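# Pack all blocks into the chest and close it

## Task

Get every block inside the chest with no other object in it, then close the lid. At the end the chest must sit upright on the bench, the tray must be entirely outside the chest and not above it, and everything must stay in place without the robot holding it. Finally open the grippers and pull both arms away.

## Robot and tools

ROBOT. Two arms, left_arm and right_arm. The names are labels, not sides of a camera image. left_arm is mounted on the +y side.

FRAME. Reported poses use one shared world frame. The origin is on the table surface midway between the arms, +x points out across the table, and +z points up. Each state line (left_arm: ... | right_arm: ...) gives end_effector_position in metres and end_effector_quat_wxyz. The printed position can be wrong, more so at long reach. Each gripper has its own axes: the fingers point along its +z and close along its y. The reported position is the point between the finger pads, about 1 cm behind the tips.

Joint ranges (rad), base to hand: waist -2.880 to 2.880, shoulder 0.000 to 3.142, elbow 0.000 to 3.019, wrist pitch -1.693 to 1.571, wrist yaw -1.571 to 1.571, wrist roll -2.094 to 2.094. Elbows stop a little before full extension.

ROW LAYOUT, used by both motion tools. A row is one flat list of 14 numbers covering both arms, each in [-1, 1], even when one arm stays still. The order is left_arm dx, dy, dz, rx, ry, rz, opening, then the same seven for right_arm. dx..rz are an offset, not a pose. They are measured from the gripper's measured pose and expressed in that gripper's own axes, not world axes. Scale: 1.0 equals 0.6 m of translation or 180 degrees of rotation. rx, ry, rz form a single rotation vector. opening is absolute, not an offset: +1 is fully open (0.094 m) and -1 is closed.

execute_actions(actions). This is a list of up to 15 actions. Each action is a table of up to 15 rows, and each row lasts one control step of 1/30 s. An action always runs 15 steps; a shorter table repeats its final row. Every row in an action is an offset from the pose at the start of that action, not from the previous row. For the first action of a call, that start is the last pose a result reported. An empty list just returns state and images. At each step the commanded pose is clipped to within 70 mm and 16 degrees of the current measured pose. If position and orientation conflict, position wins. After an action the arm goes no further than its last clipped pose, so large offsets need follow-up actions. These results also list positions at sampled steps; HELD beside an arm means part of its row was held back on that step.

move(target, speed, blocking). target is one row in the layout above. Its offsets are taken from the pose in the most recent result that shows one, in each gripper's own axes. Each gripper travels a straight path toward its target, and both paths finish together within 0.5 to 10 s. If more time is needed, motion stops at 10 s, short of the target. Rotations take the shorter way round. speed is the top path speed in m/s, from 0.002 to 0.5 (default 0.25); rotation is capped at twice that value in rad/s. The opening is sent when the move begins. Paths ignore obstacles and the other arm. Grippers lag, drift and can overshoot speed, especially near full reach. Faster moves, and targets placed deeper past a contact, press harder. The move ends when the paths are over and everything is still, or 5 s after the paths end. The result adds a "move:" line with the ending (done, off_target, moving, held, fault) and the limits that acted. limits=paced means the commanded pose was clipped. limits=held means a check blocked steps, and the arm may then jump faster than speed. The result also gives each gripper's distance from its target. If only one arm is named, the other finished at rest. With blocking=false the result comes back after 0.5 s while motion continues; use wait or stop before sending other motion.

wait(seconds), from 0 to 10: lets time pass while arms keep their last command; it returns early if a running move ends. stop(): brakes a running move, which needs room at speed; the fingers keep moving. zoom_image(camera, region): camera is cam_high or cam_low (504x504) or cam_left_wrist or cam_right_wrist (616x616). region is [x0, y0, x1, y1] in pixels from the top-left, at most 504 by 504. finished_scene(scene): pass the current scene number; this is final and grades the task.

SAG. Arms tend to settle a centimetre or more low, and zero offsets can let them creep down over repeated actions. To hold an arm in place, send the correction back to its intended pose in the first call of a reply, then zeros afterwards, aiming higher if it still droops. The robot keeps its last command while you compose a reply.

GRIP. grip_measured uses the same scale as opening; the last joint value is the measured width in metres. Readings may be off by about 1 mm per gripper, consistently. To hold something, command an opening below grip_measured: about 0.03 lower is firm, smaller differences are gentler. Pad force tops out around 50 to 62 N, less for parts under about 2 mm thick, with a brief spike at first contact.

OTHER LINES. "Hand target" shows where the controller is currently steering each gripper. "pose unreachable" means a clearance check altered or blocked that arm's command. FAULT means an arm stopped. Holding loads heats motors, even during your thinking: MOTOR HOT appears at 85 °C, and at 100 °C the arm releases and falls (OVER-TEMPERATURE FAULT).

AVOID. Do not let anything leave the table. Do not collide the arms or press them together. Avoid drops, slips, slamming the lid, and hard impacts or shoves. Expect occasional tugs on held parts or nudges to loose objects.

Each tool is called after ">>>" as a command line: name --argument value for each argument, lists and objects as JSON in quotes; but a table of rows of numbers goes row by row, as --pt "numbers of a row", without its own name.

## Session

>>> execute_actions --actions '[]'

Scene clock: 0.00 s.
left_arm: end_effector_position=(+0.5831, +0.2242, +0.3792) grip_measured=+1.000 end_effector_quat_wxyz=(+0.287, -0.245, +0.791, -0.482) | right_arm: end_effector_position=(+0.5865, -0.5338, +0.3249) grip_measured=+1.000 end_effector_quat_wxyz=(+0.070, +0.301, +0.945, +0.111)
Joint positions: left_arm=[-0.032  1.448  1.355 -0.414  0.704 -0.989  0.094] | right_arm=[-0.523  1.771  1.972 -1.649 -0.233  0.235  0.094]
Joint velocities: left_arm=[-0.005 -0.005 -0.002  0.002  0.022 -0.066  0.   ] | right_arm=[-0.015  0.015  0.012 -0.007 -0.037 -0.051  0.   ]
Motor temperatures (°C, as the motors report them): left_arm=[17 18 18 17 19 18] | right_arm=[20 18 20 17 19 17]
Hand target (left_arm): +0.585, +0.224, +0.405; +0.307, -0.232, +0.784, -0.488
Hand target (right_arm): +0.591, -0.536, +0.336; +0.084, +0.299, +0.944, +0.110

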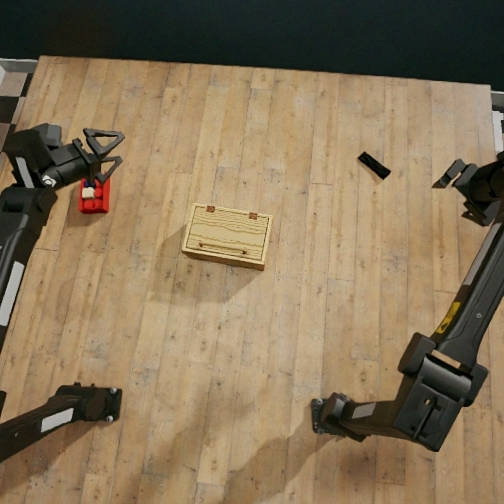

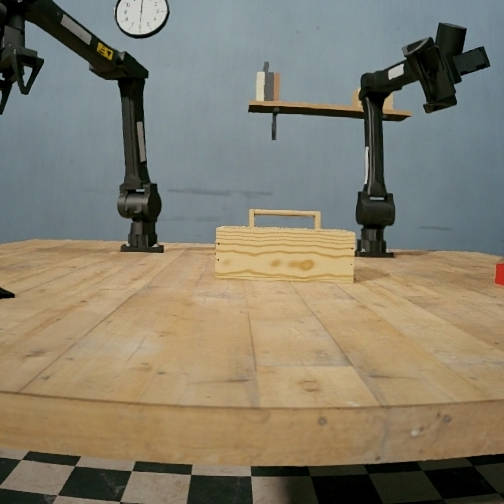

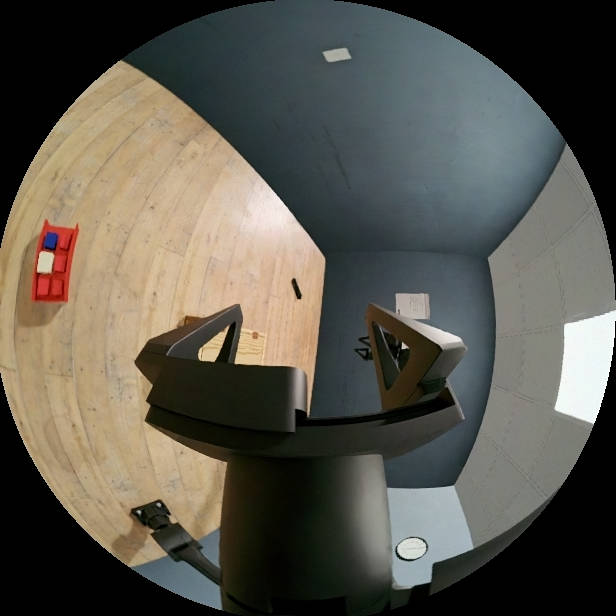

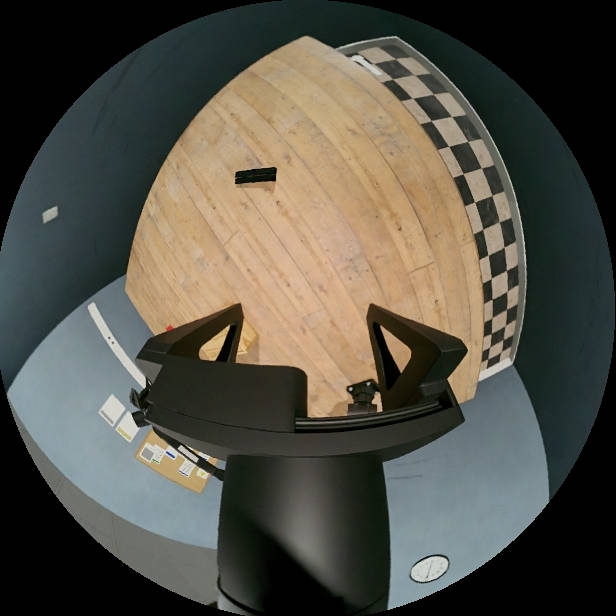

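>>> move --target '[0.065,0.305,-0.203,-0.33,0.197,0.168,1,0.757,0.427,0.155,0.072,0.045,-0.195,1]'

>>> zoom_image --camera "cam_high" --region '[40,120,320,320]'

Scene clock: 22.27 s.
left_arm: end_effector_position=(+0.4449, +0.3538, +0.2485) grip_measured=+1.000 end_effector_quat_wxyz=(-0.004, -0.005, +1.000, -0.003) | right_arm: end_effector_position=(+0.3687, -0.0490, +0.2585) grip_measured=+1.000 end_effector_quat_wxyz=(-0.008, -0.010, +1.000, -0.006)
Joint positions: left_arm=[ 0.02   1.571  1.532 -1.54   0.006  0.078  0.094] | right_arm=[ 0.629  1.502  1.479 -1.568 -0.002  0.736  0.094]
Joint velocities: left_arm=[ 0.005 -0.005 -0.012 -0.002  0.051 -0.007  0.   ] | right_arm=[-0.005  0.005  0.002 -0.002 -0.007  0.051  0.   ]
Motor temperatures (°C, as the motors report them): left_arm=[17 20 26 18 19 18] | right_arm=[20 20 25 17 19 17]
Hand target (left_arm): +0.450, +0.349, +0.252; -0.003, +0.008, +1.000, -0.002
Hand target (right_arm): +0.377, -0.044, +0.276; +0.005, -0.000, +1.000, +0.004
Off the commanded pose (left_arm): 0.007 m, 1 deg.
Off the commanded pose (right_arm): 0.015 m, 2 deg.
move: off_target (right_arm)

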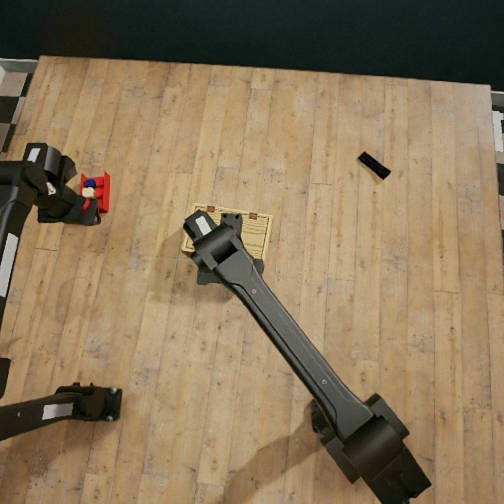

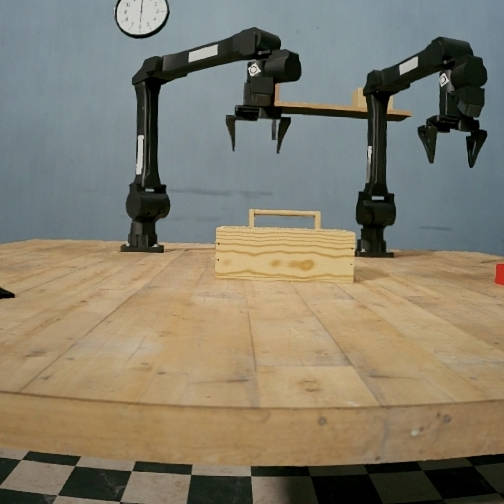

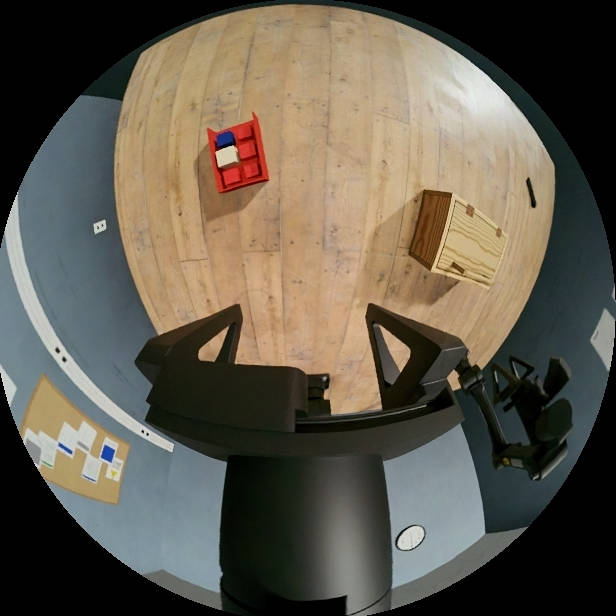

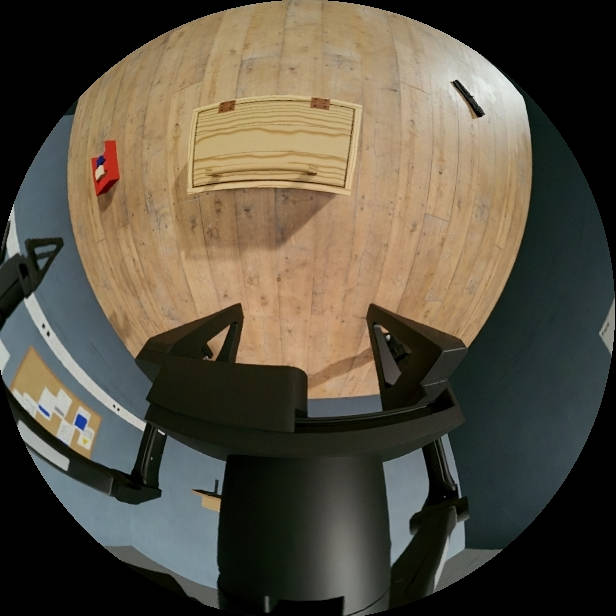

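Region (40, 120, 320, 320) of cam_high's 504x504 image, scaled by 1.800, with more detail than that image has; it fills the top 360 rows of this view, and the rest is white.

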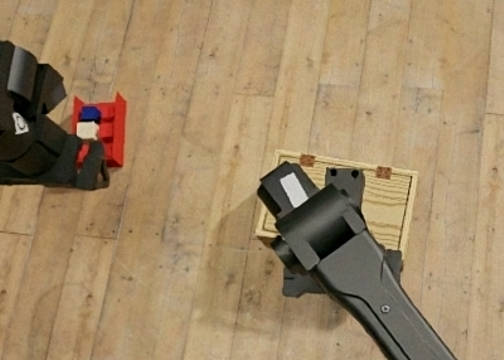

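>>> move --target '[-0.19,0.11,0.13,0,0,0,1,0,0.08,0.21,0,-0.389,0,-0.3]'

Scene clock: 46.03 s.
left_arm: end_effector_position=(+0.5394, +0.4085, +0.1550) grip_measured=+1.000 end_effector_quat_wxyz=(-0.034, -0.005, +0.999, -0.009) | right_arm: end_effector_position=(+0.3620, -0.0102, +0.1330) grip_measured=-0.299 end_effector_quat_wxyz=(+0.562, -0.000, +0.827, -0.001)
Joint positions: left_arm=[ 0.101  1.908  1.736 -1.468  0.006  0.16   0.094] | right_arm=[1.021 1.459 0.687 0.003 1.012 0.685 0.033]
Joint velocities: left_arm=[-0.034  0.005  0.002 -0.002  0.007  0.007  0.   ] | right_arm=[ 0.005  0.005  0.002 -0.022 -0.095 -0.095  0.001]
Motor temperatures (°C, as the motors report them): left_arm=[17 21 26 17 19 18] | right_arm=[20 20 28 17 19 18]
Hand target (left_arm): +0.557, +0.420, +0.173; -0.004, -0.005, +1.000, -0.004
Hand target (right_arm): +0.360, -0.004, +0.135; +0.566, -0.007, +0.824, +0.003
Off the commanded pose (left_arm): 0.026 m, 3 deg.
Off the commanded pose (right_arm): 0.009 m, 1 deg.
move: off_target (left_arm)

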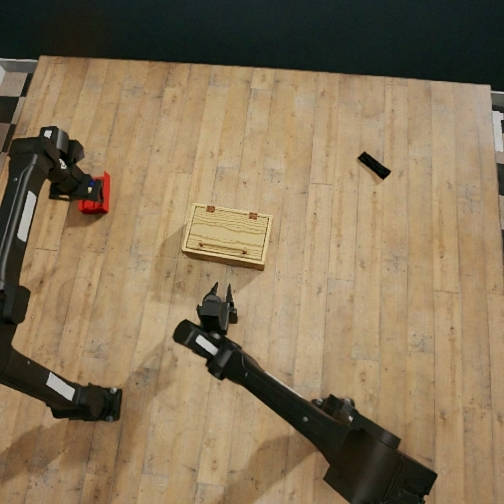

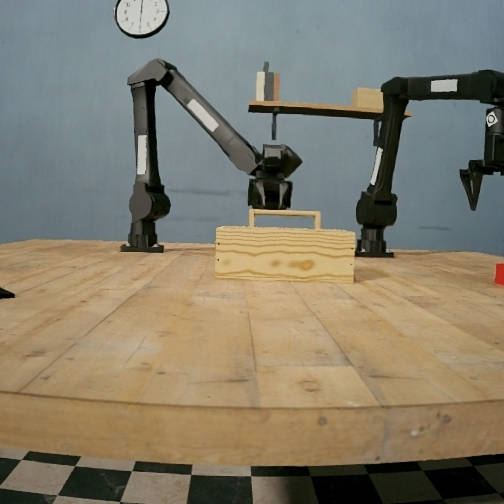

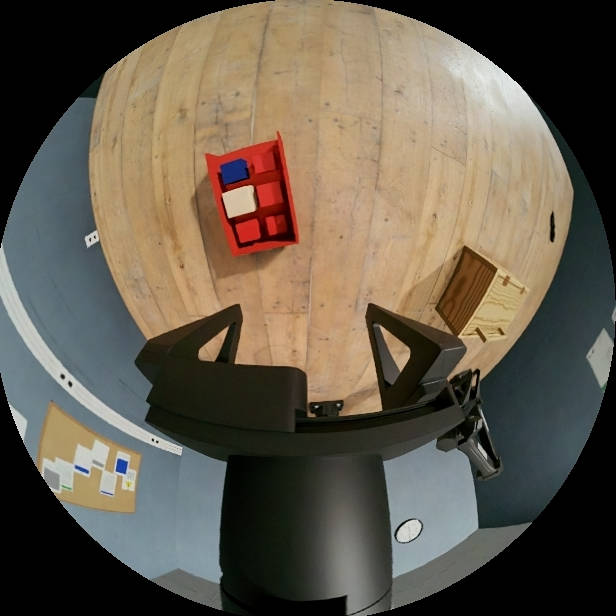

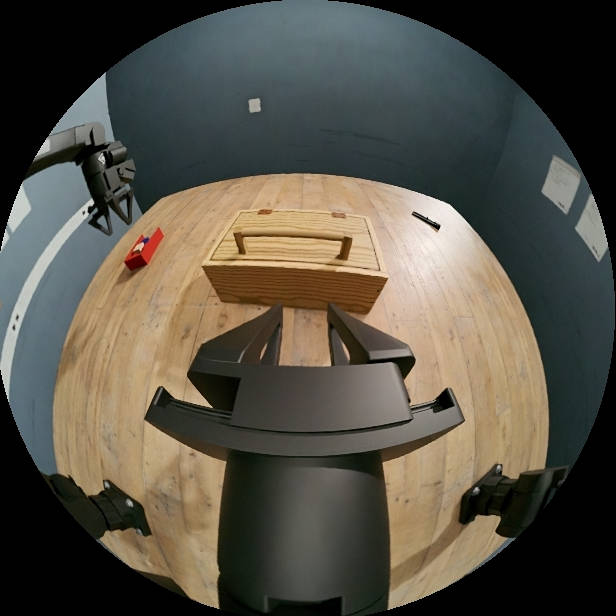

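>>> move --target '[0.0,0.07,0.09,-0.021,-0.244,-0.053,1,-0.003,0.017,0.12,0,-0.055,0,-0.3]' --speed 0.15

>>> zoom_image --camera "cam_low" --region '[200,150,504,300]'

Scene clock: 68.60 s.
left_arm: end_effector_position=(+0.5308, +0.4392, +0.0738) grip_measured=+1.000 end_effector_quat_wxyz=(+0.315, -0.079, +0.946, +0.029) | right_arm: end_effector_position=(+0.4215, -0.0026, +0.1050) grip_measured=-0.299 end_effector_quat_wxyz=(+0.626, -0.002, +0.780, -0.001)
Joint positions: left_arm=[ 0.166  1.645  0.99  -0.275  0.036  0.056  0.094] | right_arm=[0.912 1.697 0.676 0.611 0.997 0.346 0.033]
Joint velocities: left_arm=[ 0.005 -0.015 -0.002  0.012  0.037 -0.022  0.   ] | right_arm=[-0.015 -0.005  0.007  0.017  0.022 -0.066 -0.001]
Motor temperatures (°C, as the motors report them): left_arm=[17 23 28 17 19 18] | right_arm=[20 20 25 17 19 18]
Hand target (left_arm): +0.536, +0.449, +0.096; +0.341, -0.091, +0.935, +0.031
Hand target (right_arm): +0.429, -0.001, +0.107; +0.630, +0.001, +0.776, -0.001
Off the commanded pose (left_arm): 0.029 m, 3 deg.
Off the commanded pose (right_arm): 0.009 m, 1 deg.
move: off_target (left_arm)

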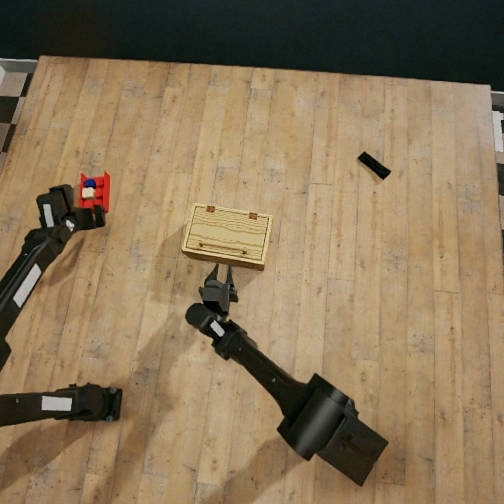

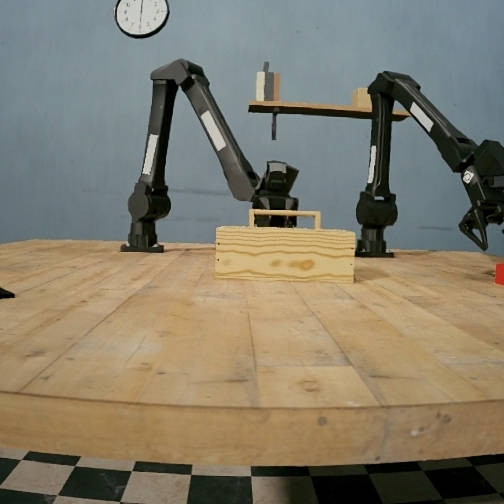

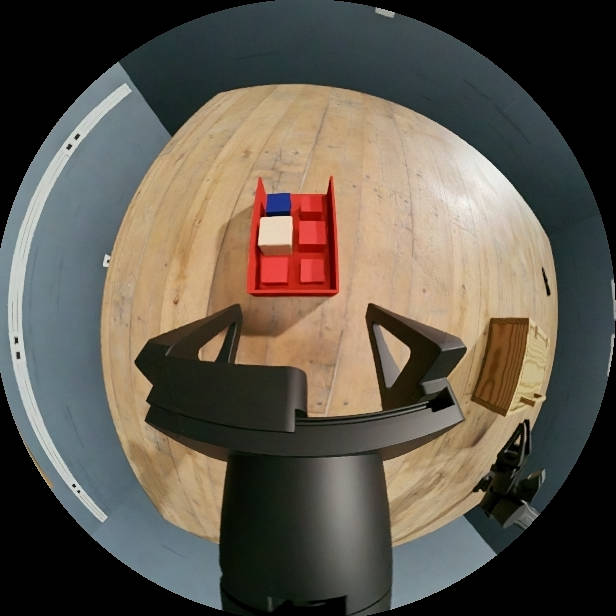

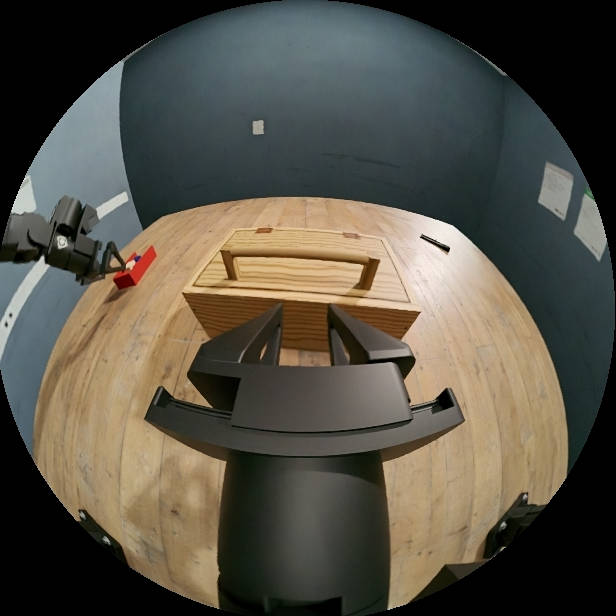

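Region (200, 150, 504, 300) of cam_low's 504x504 image, scaled by 1.658, with more detail than that image has; it fills the top 249 rows of this view, and the rest is white.

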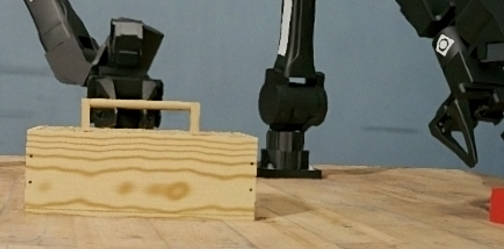

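>>> move --target '[-0.072,0.033,0.029,0,-0.03,0,1,-0.024,0,0.072,0,0,0,-0.3]' --speed 0.08

>>> zoom_image --camera "cam_low" --region '[230,180,340,250]'

Scene clock: 77.47 s.
left_arm: end_effector_position=(+0.5486, +0.4530, +0.0669) grip_measured=+1.000 end_effector_quat_wxyz=(+0.332, -0.081, +0.940, +0.025) | right_arm: end_effector_position=(+0.4508, -0.0108, +0.0984) grip_measured=-0.299 end_effector_quat_wxyz=(+0.616, -0.013, +0.788, -0.007)
Joint positions: left_arm=[ 0.189  1.697  1.02  -0.218  0.06   0.064  0.094] | right_arm=[0.837 1.72  0.7   0.611 0.918 0.303 0.033]
Joint velocities: left_arm=[ 0.005 -0.005 -0.012  0.007  0.022  0.081  0.   ] | right_arm=[ 0.005 -0.005 -0.032  0.002 -0.051  0.007  0.   ]
Motor temperatures (°C, as the motors report them): left_arm=[17 23 26 18 19 18] | right_arm=[20 20 25 17 19 18]
Hand target (left_arm): +0.570, +0.466, +0.087; +0.359, -0.078, +0.930, +0.033
Hand target (right_arm): +0.466, -0.003, +0.110; +0.626, -0.002, +0.780, -0.001
Off the commanded pose (left_arm): 0.033 m, 3 deg.
Off the commanded pose (right_arm): 0.021 m, 2 deg.
move: off_target (left_arm, right_arm)

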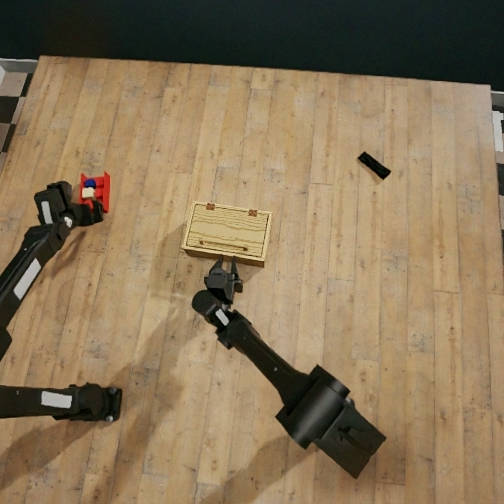

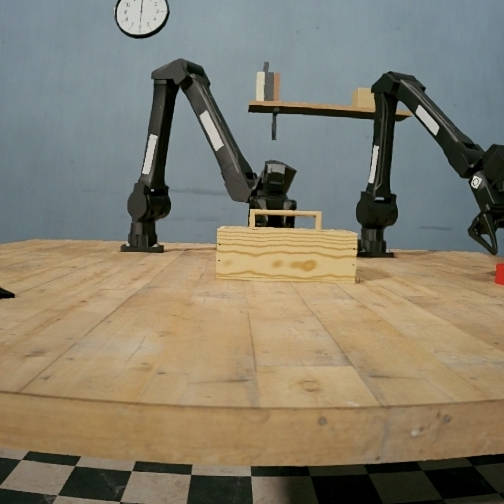

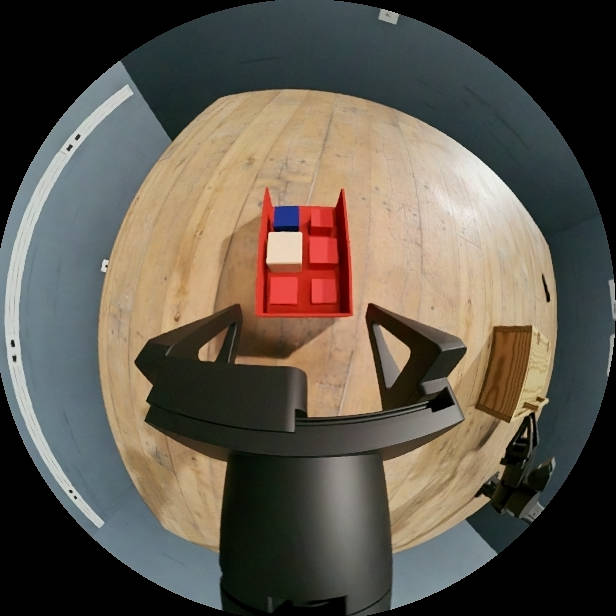

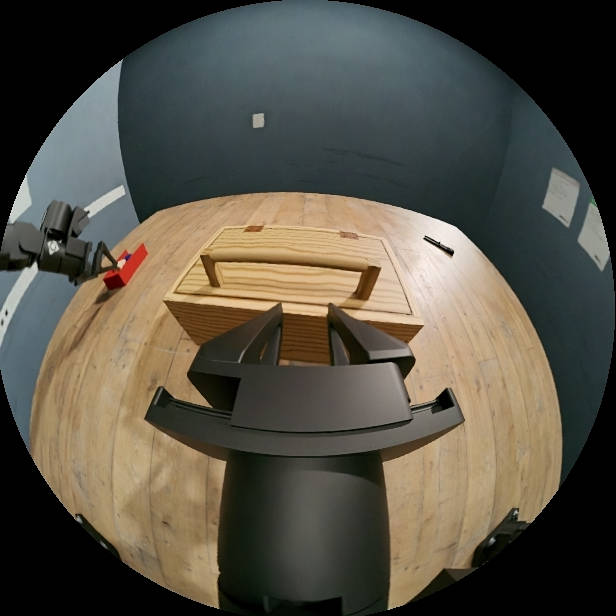

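Region (230, 180, 340, 250) of cam_low's 504x504 image, scaled by 4.582, with more detail than that image has; it fills the top 321 rows of this view, and the rest is white.

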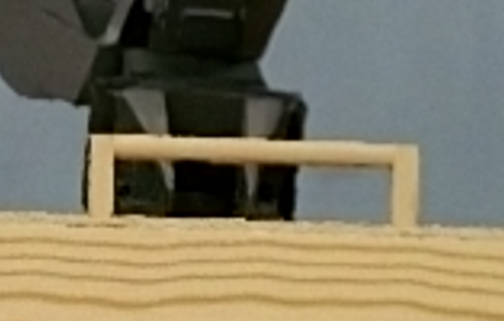

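>>> move --target '[-0.087,0.016,0.06,0,-0.02,0,1,-0.053,0.035,-0.02,0,-0.01,0,-0.3]' --speed 0.06

>>> zoom_image --camera "cam_low" --region '[230,180,340,250]'

Scene clock: 86.77 s.
left_arm: end_effector_position=(+0.5856, +0.4616, +0.0523) grip_measured=+1.000 end_effector_quat_wxyz=(+0.333, -0.080, +0.939, +0.022) | right_arm: end_effector_position=(+0.4435, -0.0038, +0.1140) grip_measured=-0.299 end_effector_quat_wxyz=(+0.621, -0.012, +0.784, -0.016)
Joint positions: left_arm=[ 0.189  1.803  1.124 -0.214  0.066  0.064  0.094] | right_arm=[0.866 1.688 0.716 0.56  0.961 0.302 0.033]
Joint velocities: left_arm=[-0.005 -0.005 -0.012  0.022 -0.066 -0.037  0.   ] | right_arm=[-0.005 -0.015 -0.027  0.002  0.007 -0.051  0.001]
Motor temperatures (°C, as the motors report them): left_arm=[17 22 27 18 19 18] | right_arm=[20 20 25 17 19 18]
Hand target (left_arm): +0.608, +0.473, +0.073; +0.361, -0.081, +0.929, +0.028
Hand target (right_arm): +0.446, +0.011, +0.131; +0.628, -0.013, +0.778, -0.007
Off the commanded pose (left_arm): 0.033 m, 3 deg.
Off the commanded pose (right_arm): 0.023 m, 1 deg.
move: off_target (left_arm, right_arm)

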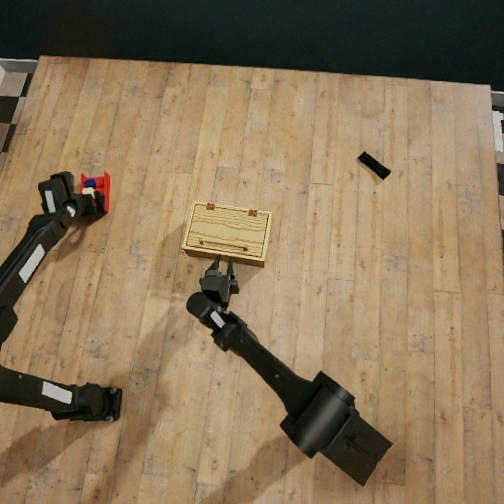

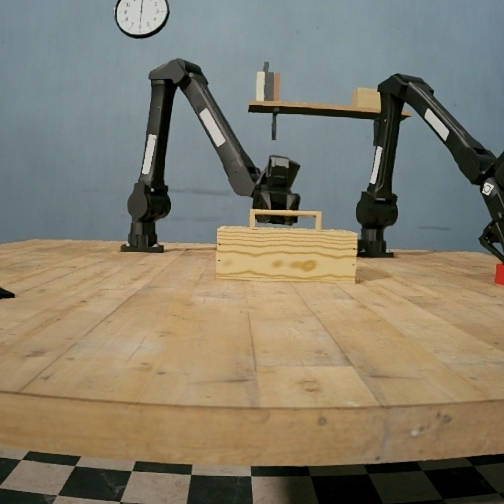

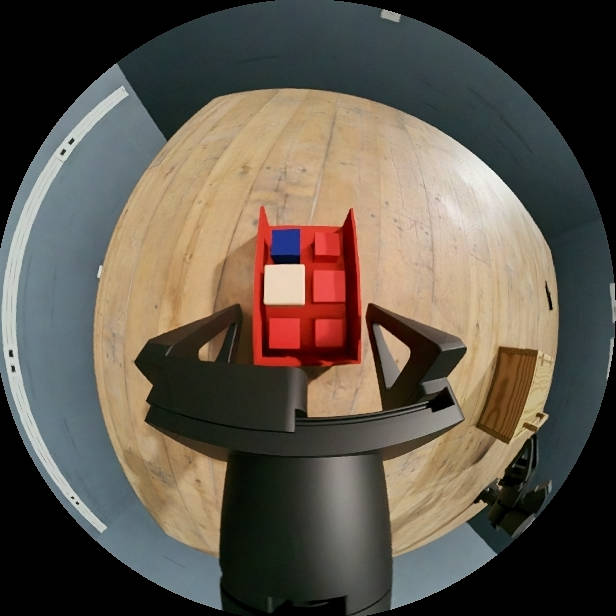

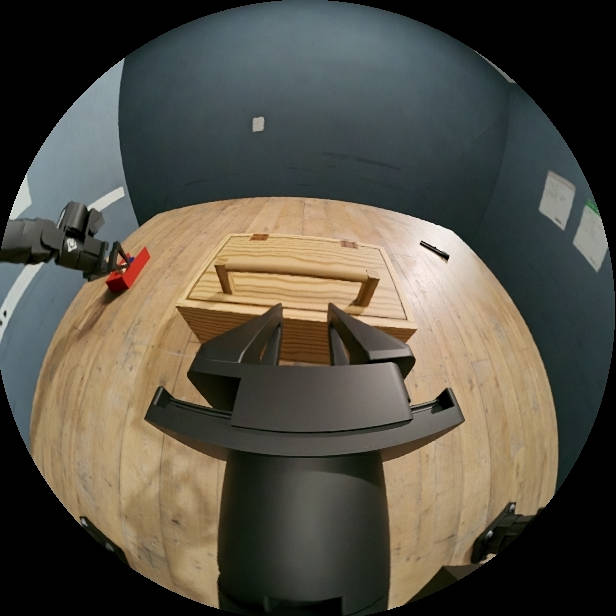

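Region (230, 180, 340, 250) of cam_low's 504x504 image, scaled by 4.582, with more detail than that image has; it fills the top 321 rows of this view, and the rest is white.

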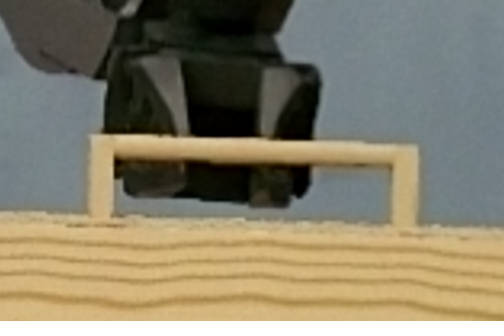

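>>> move --target '[-0.042,0.008,0.049,0,-0.02,0,1,-0.075,0.025,-0.012,-0.074,0.074,-0.496,-0.4]' --speed 0.3

>>> zoom_image --camera "cam_low" --region '[210,160,350,250]'

Scene clock: 107.63 s.
left_arm: end_effector_position=(+0.5975, +0.4643, +0.0275) grip_measured=+1.000 end_effector_quat_wxyz=(+0.335, -0.079, +0.939, +0.021) | right_arm: end_effector_position=(+0.4366, +0.0062, +0.1358) grip_measured=-0.399 end_effector_quat_wxyz=(+0.328, -0.627, +0.605, -0.364)
Joint positions: left_arm=[ 0.189  1.871  1.143 -0.162  0.069  0.064  0.094] | right_arm=[ 0.856  1.549  0.905 -0.213  0.812 -0.943  0.028]
Joint velocities: left_arm=[-0.005 -0.005 -0.007  0.002 -0.022  0.007  0.   ] | right_arm=[-0.005 -0.015 -0.002  0.017  0.022  0.022  0.001]
Motor temperatures (°C, as the motors report them): left_arm=[17 23 28 18 19 18] | right_arm=[20 20 26 17 19 18]
Hand target (left_arm): +0.621, +0.472, +0.047; +0.362, -0.079, +0.928, +0.025
Hand target (right_arm): +0.448, +0.014, +0.159; -0.341, +0.620, -0.605, +0.366
Off the commanded pose (left_arm): 0.032 m, 3 deg.
Off the commanded pose (right_arm): 0.026 m, 2 deg.
move: off_target (left_arm, right_arm)

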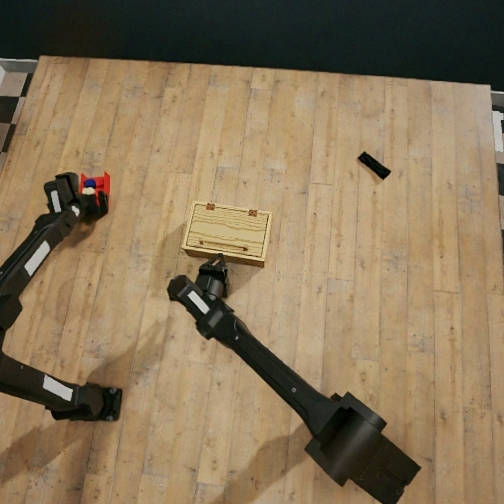

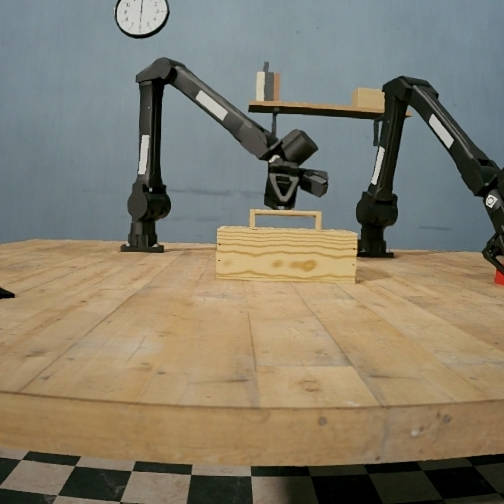

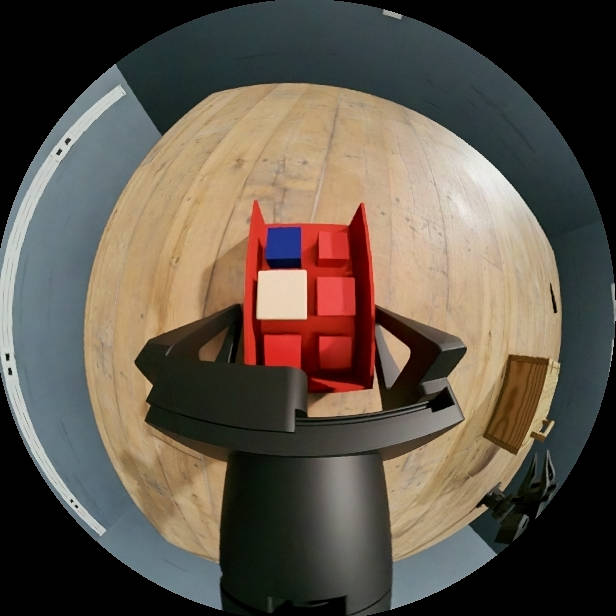

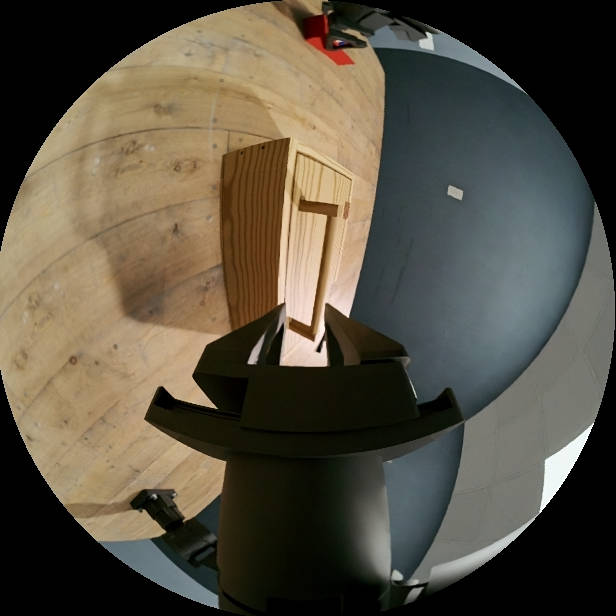

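Region (210, 160, 350, 250) of cam_low's 504x504 image, scaled by 3.600, with more detail than that image has; it fills the top 324 rows of this view, and the rest is white.

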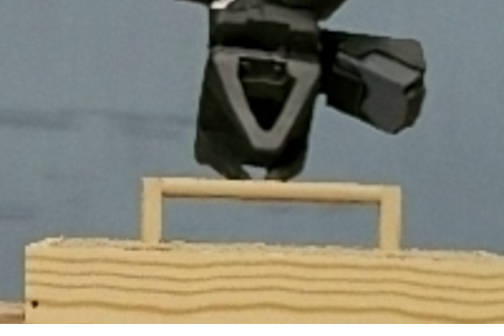

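>>> move --target '[-0.05,0.008,0.0,0,-0.018,0,0.6,0,-0.072,0.05,0.005,0,0,-0.4]' --speed 0.06

Scene clock: 114.80 s.
left_arm: end_effector_position=(+0.5975, +0.4640, +0.0275) grip_measured=+0.731 end_effector_quat_wxyz=(+0.335, -0.079, +0.939, +0.021) | right_arm: end_effector_position=(+0.4688, -0.0046, +0.1415) grip_measured=-0.399 end_effector_quat_wxyz=(-0.315, +0.634, -0.602, +0.368)
Joint positions: left_arm=[ 0.189  1.871  1.143 -0.162  0.071  0.064  0.081] | right_arm=[ 0.784  1.565  0.944 -0.209  0.769 -1.024  0.028]
Joint velocities: left_arm=[-0.015  0.005 -0.002 -0.007  0.007 -0.022 -0.   ] | right_arm=[-0.015  0.005 -0.012 -0.007 -0.037  0.022 -0.001]
Motor temperatures (°C, as the motors report them): left_arm=[17 23 28 18 19 18] | right_arm=[20 20 27 17 19 18]
Hand target (left_arm): +0.618, +0.473, +0.047; +0.361, -0.079, +0.929, +0.024
Hand target (right_arm): +0.484, +0.007, +0.157; -0.332, +0.625, -0.602, +0.369
Off the commanded pose (left_arm): 0.030 m, 3 deg.
Off the commanded pose (right_arm): 0.025 m, 2 deg.
move: off_target (left_arm, right_arm)

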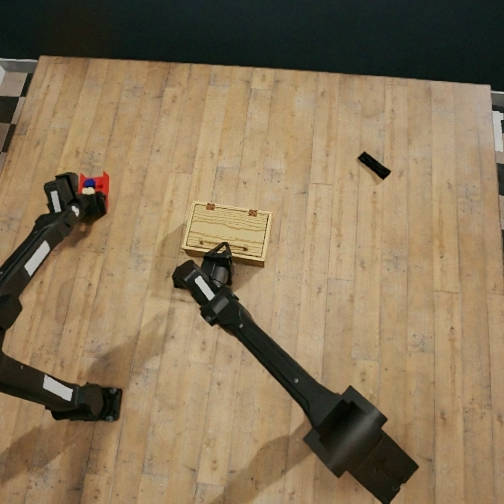

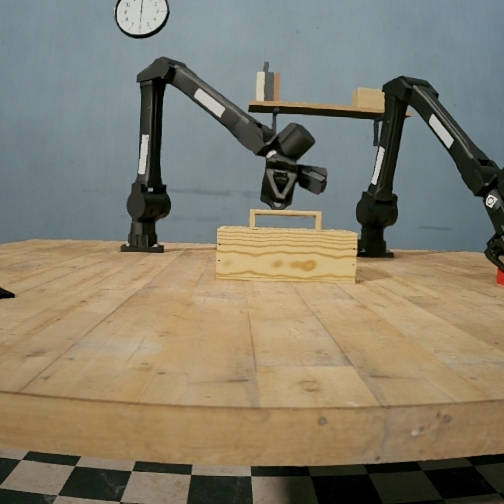

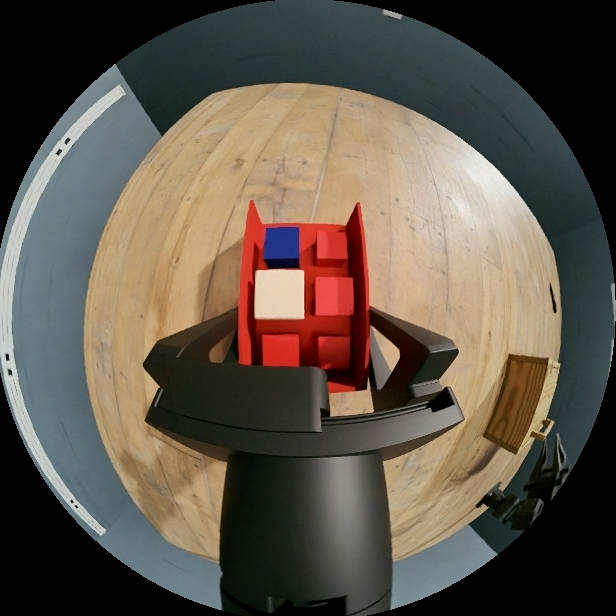

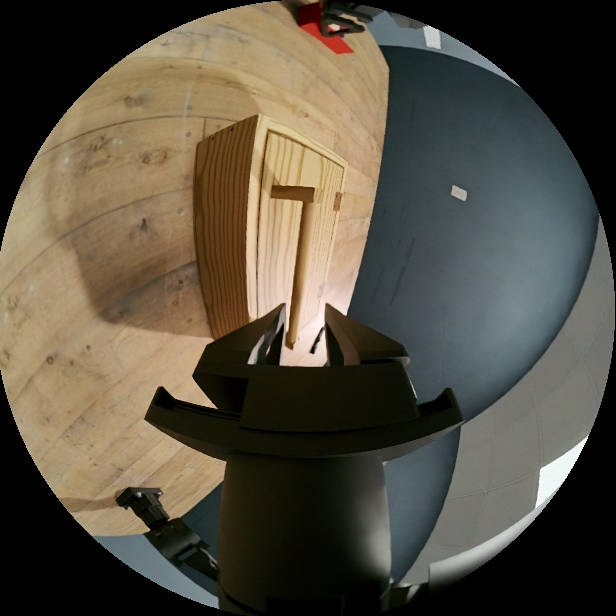

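>>> move --target '[-0.18,0,-0.22,0,-0.06,0,0.68,-0.02,-0.025,0.058,0.008,0,0.01,-0.4]' --speed 0.1

Scene clock: 125.07 s.
left_arm: end_effector_position=(+0.5794, +0.4567, +0.1488) grip_measured=+0.731 end_effector_quat_wxyz=(+0.384, -0.073, +0.920, +0.022) | right_arm: end_effector_position=(+0.4879, -0.0044, +0.1195) grip_measured=-0.399 end_effector_quat_wxyz=(-0.311, +0.631, -0.607, +0.369)
Joint positions: left_arm=[ 0.189  1.624  1.125 -0.285  0.085  0.064  0.081] | right_arm=[ 0.754  1.634  0.96  -0.149  0.756 -1.04   0.028]
Joint velocities: left_arm=[-0.015 -0.005  0.007 -0.007  0.007 -0.022 -0.   ] | right_arm=[-0.015 -0.005  0.007 -0.022  0.022 -0.022 -0.001]
Motor temperatures (°C, as the motors report them): left_arm=[17 24 28 18 19 18] | right_arm=[20 20 29 17 19 18]
Hand target (left_arm): +0.592, +0.467, +0.196; +0.422, -0.078, +0.903, +0.029
Hand target (right_arm): +0.505, +0.006, +0.135; -0.329, +0.621, -0.608, +0.371
Off the commanded pose (left_arm): 0.053 m, 5 deg.
Off the commanded pose (right_arm): 0.026 m, 2 deg.
move: off_target (left_arm, right_arm)

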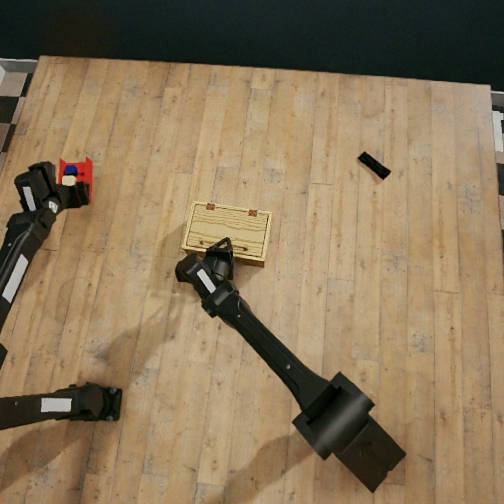

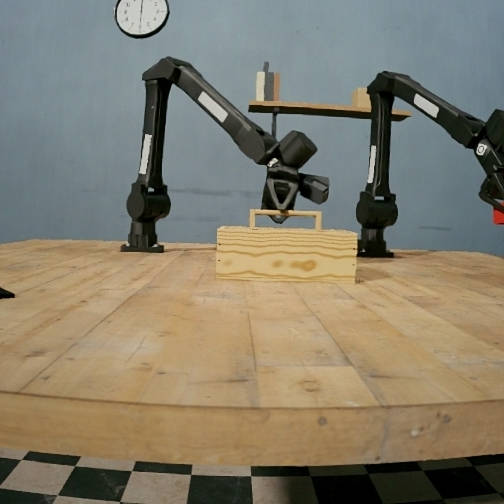

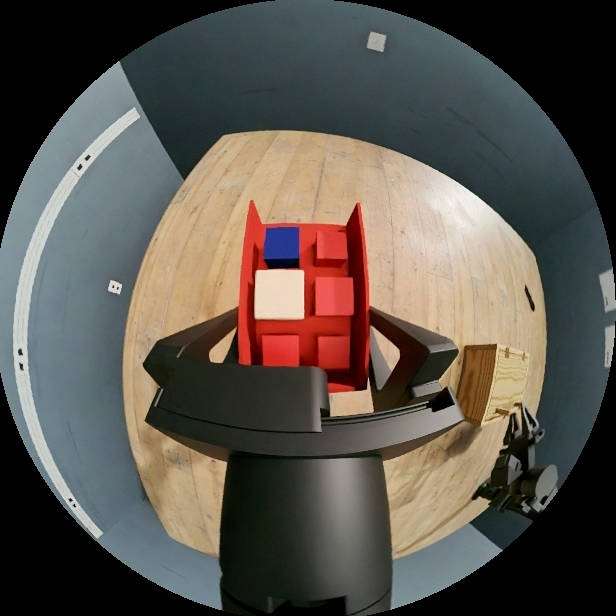

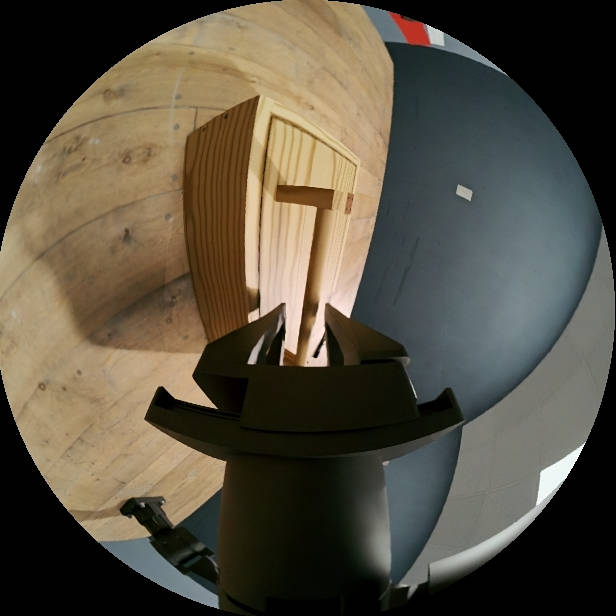

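>>> move --target '[0.115,-0.17,-0.30,0,-0.025,0,0.68,-0.018,-0.15,0.005,-0.13,0,0.01,-0.6]' --speed 0.12

Scene clock: 136.93 s.
left_arm: end_effector_position=(+0.4174, +0.3370, +0.2093) grip_measured=+0.731 end_effector_quat_wxyz=(+0.408, -0.068, +0.910, +0.032) | right_arm: end_effector_position=(+0.5256, +0.0080, +0.1754) grip_measured=-0.599 end_effector_quat_wxyz=(+0.168, -0.685, +0.668, -0.236)
Joint positions: left_arm=[-0.056  1.061  0.739 -0.411 -0.105 -0.09   0.081] | right_arm=[ 0.646  1.71   1.421 -0.901  0.458 -0.913  0.019]
Joint velocities: left_arm=[-0.005 -0.005 -0.007 -0.007 -0.007 -0.037  0.   ] | right_arm=[-0.005 -0.005 -0.012 -0.017 -0.022 -0.022  0.   ]
Motor temperatures (°C, as the motors report them): left_arm=[17 24 29 18 19 18] | right_arm=[20 21 30 17 19 18]
Hand target (left_arm): +0.419, +0.333, +0.224; +0.421, -0.071, +0.904, +0.027
Hand target (right_arm): +0.540, +0.014, +0.191; -0.182, +0.673, -0.677, +0.235
Off the commanded pose (left_arm): 0.020 m, 2 deg.
Off the commanded pose (right_arm): 0.022 m, 3 deg.
move: off_target (left_arm, right_arm)

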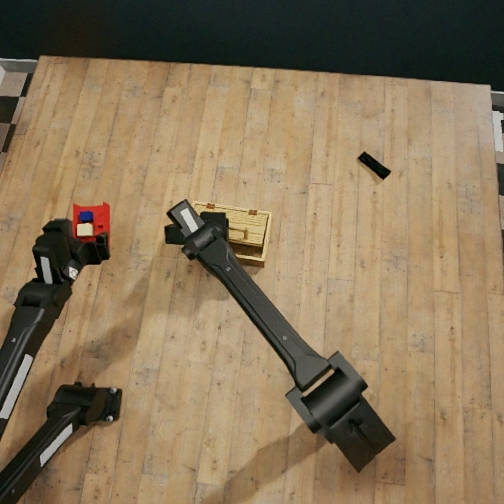

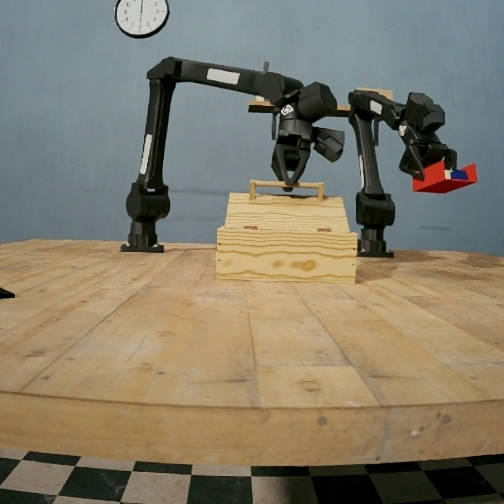

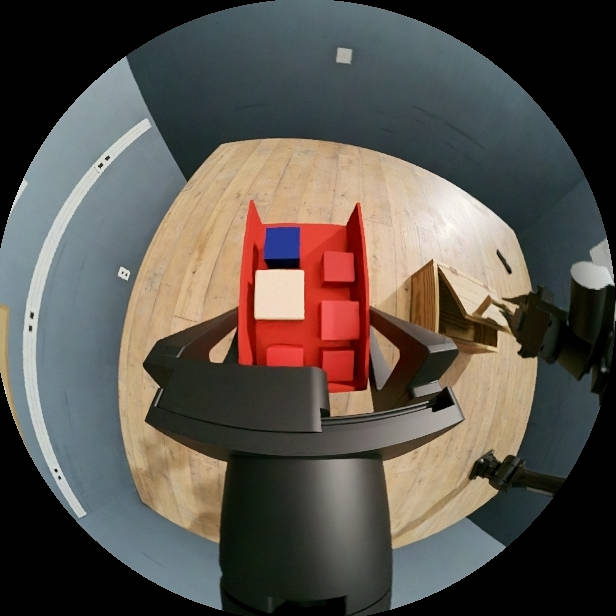

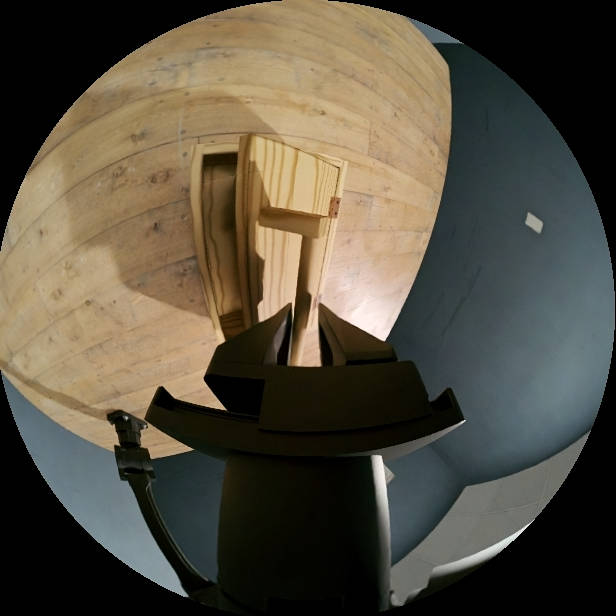

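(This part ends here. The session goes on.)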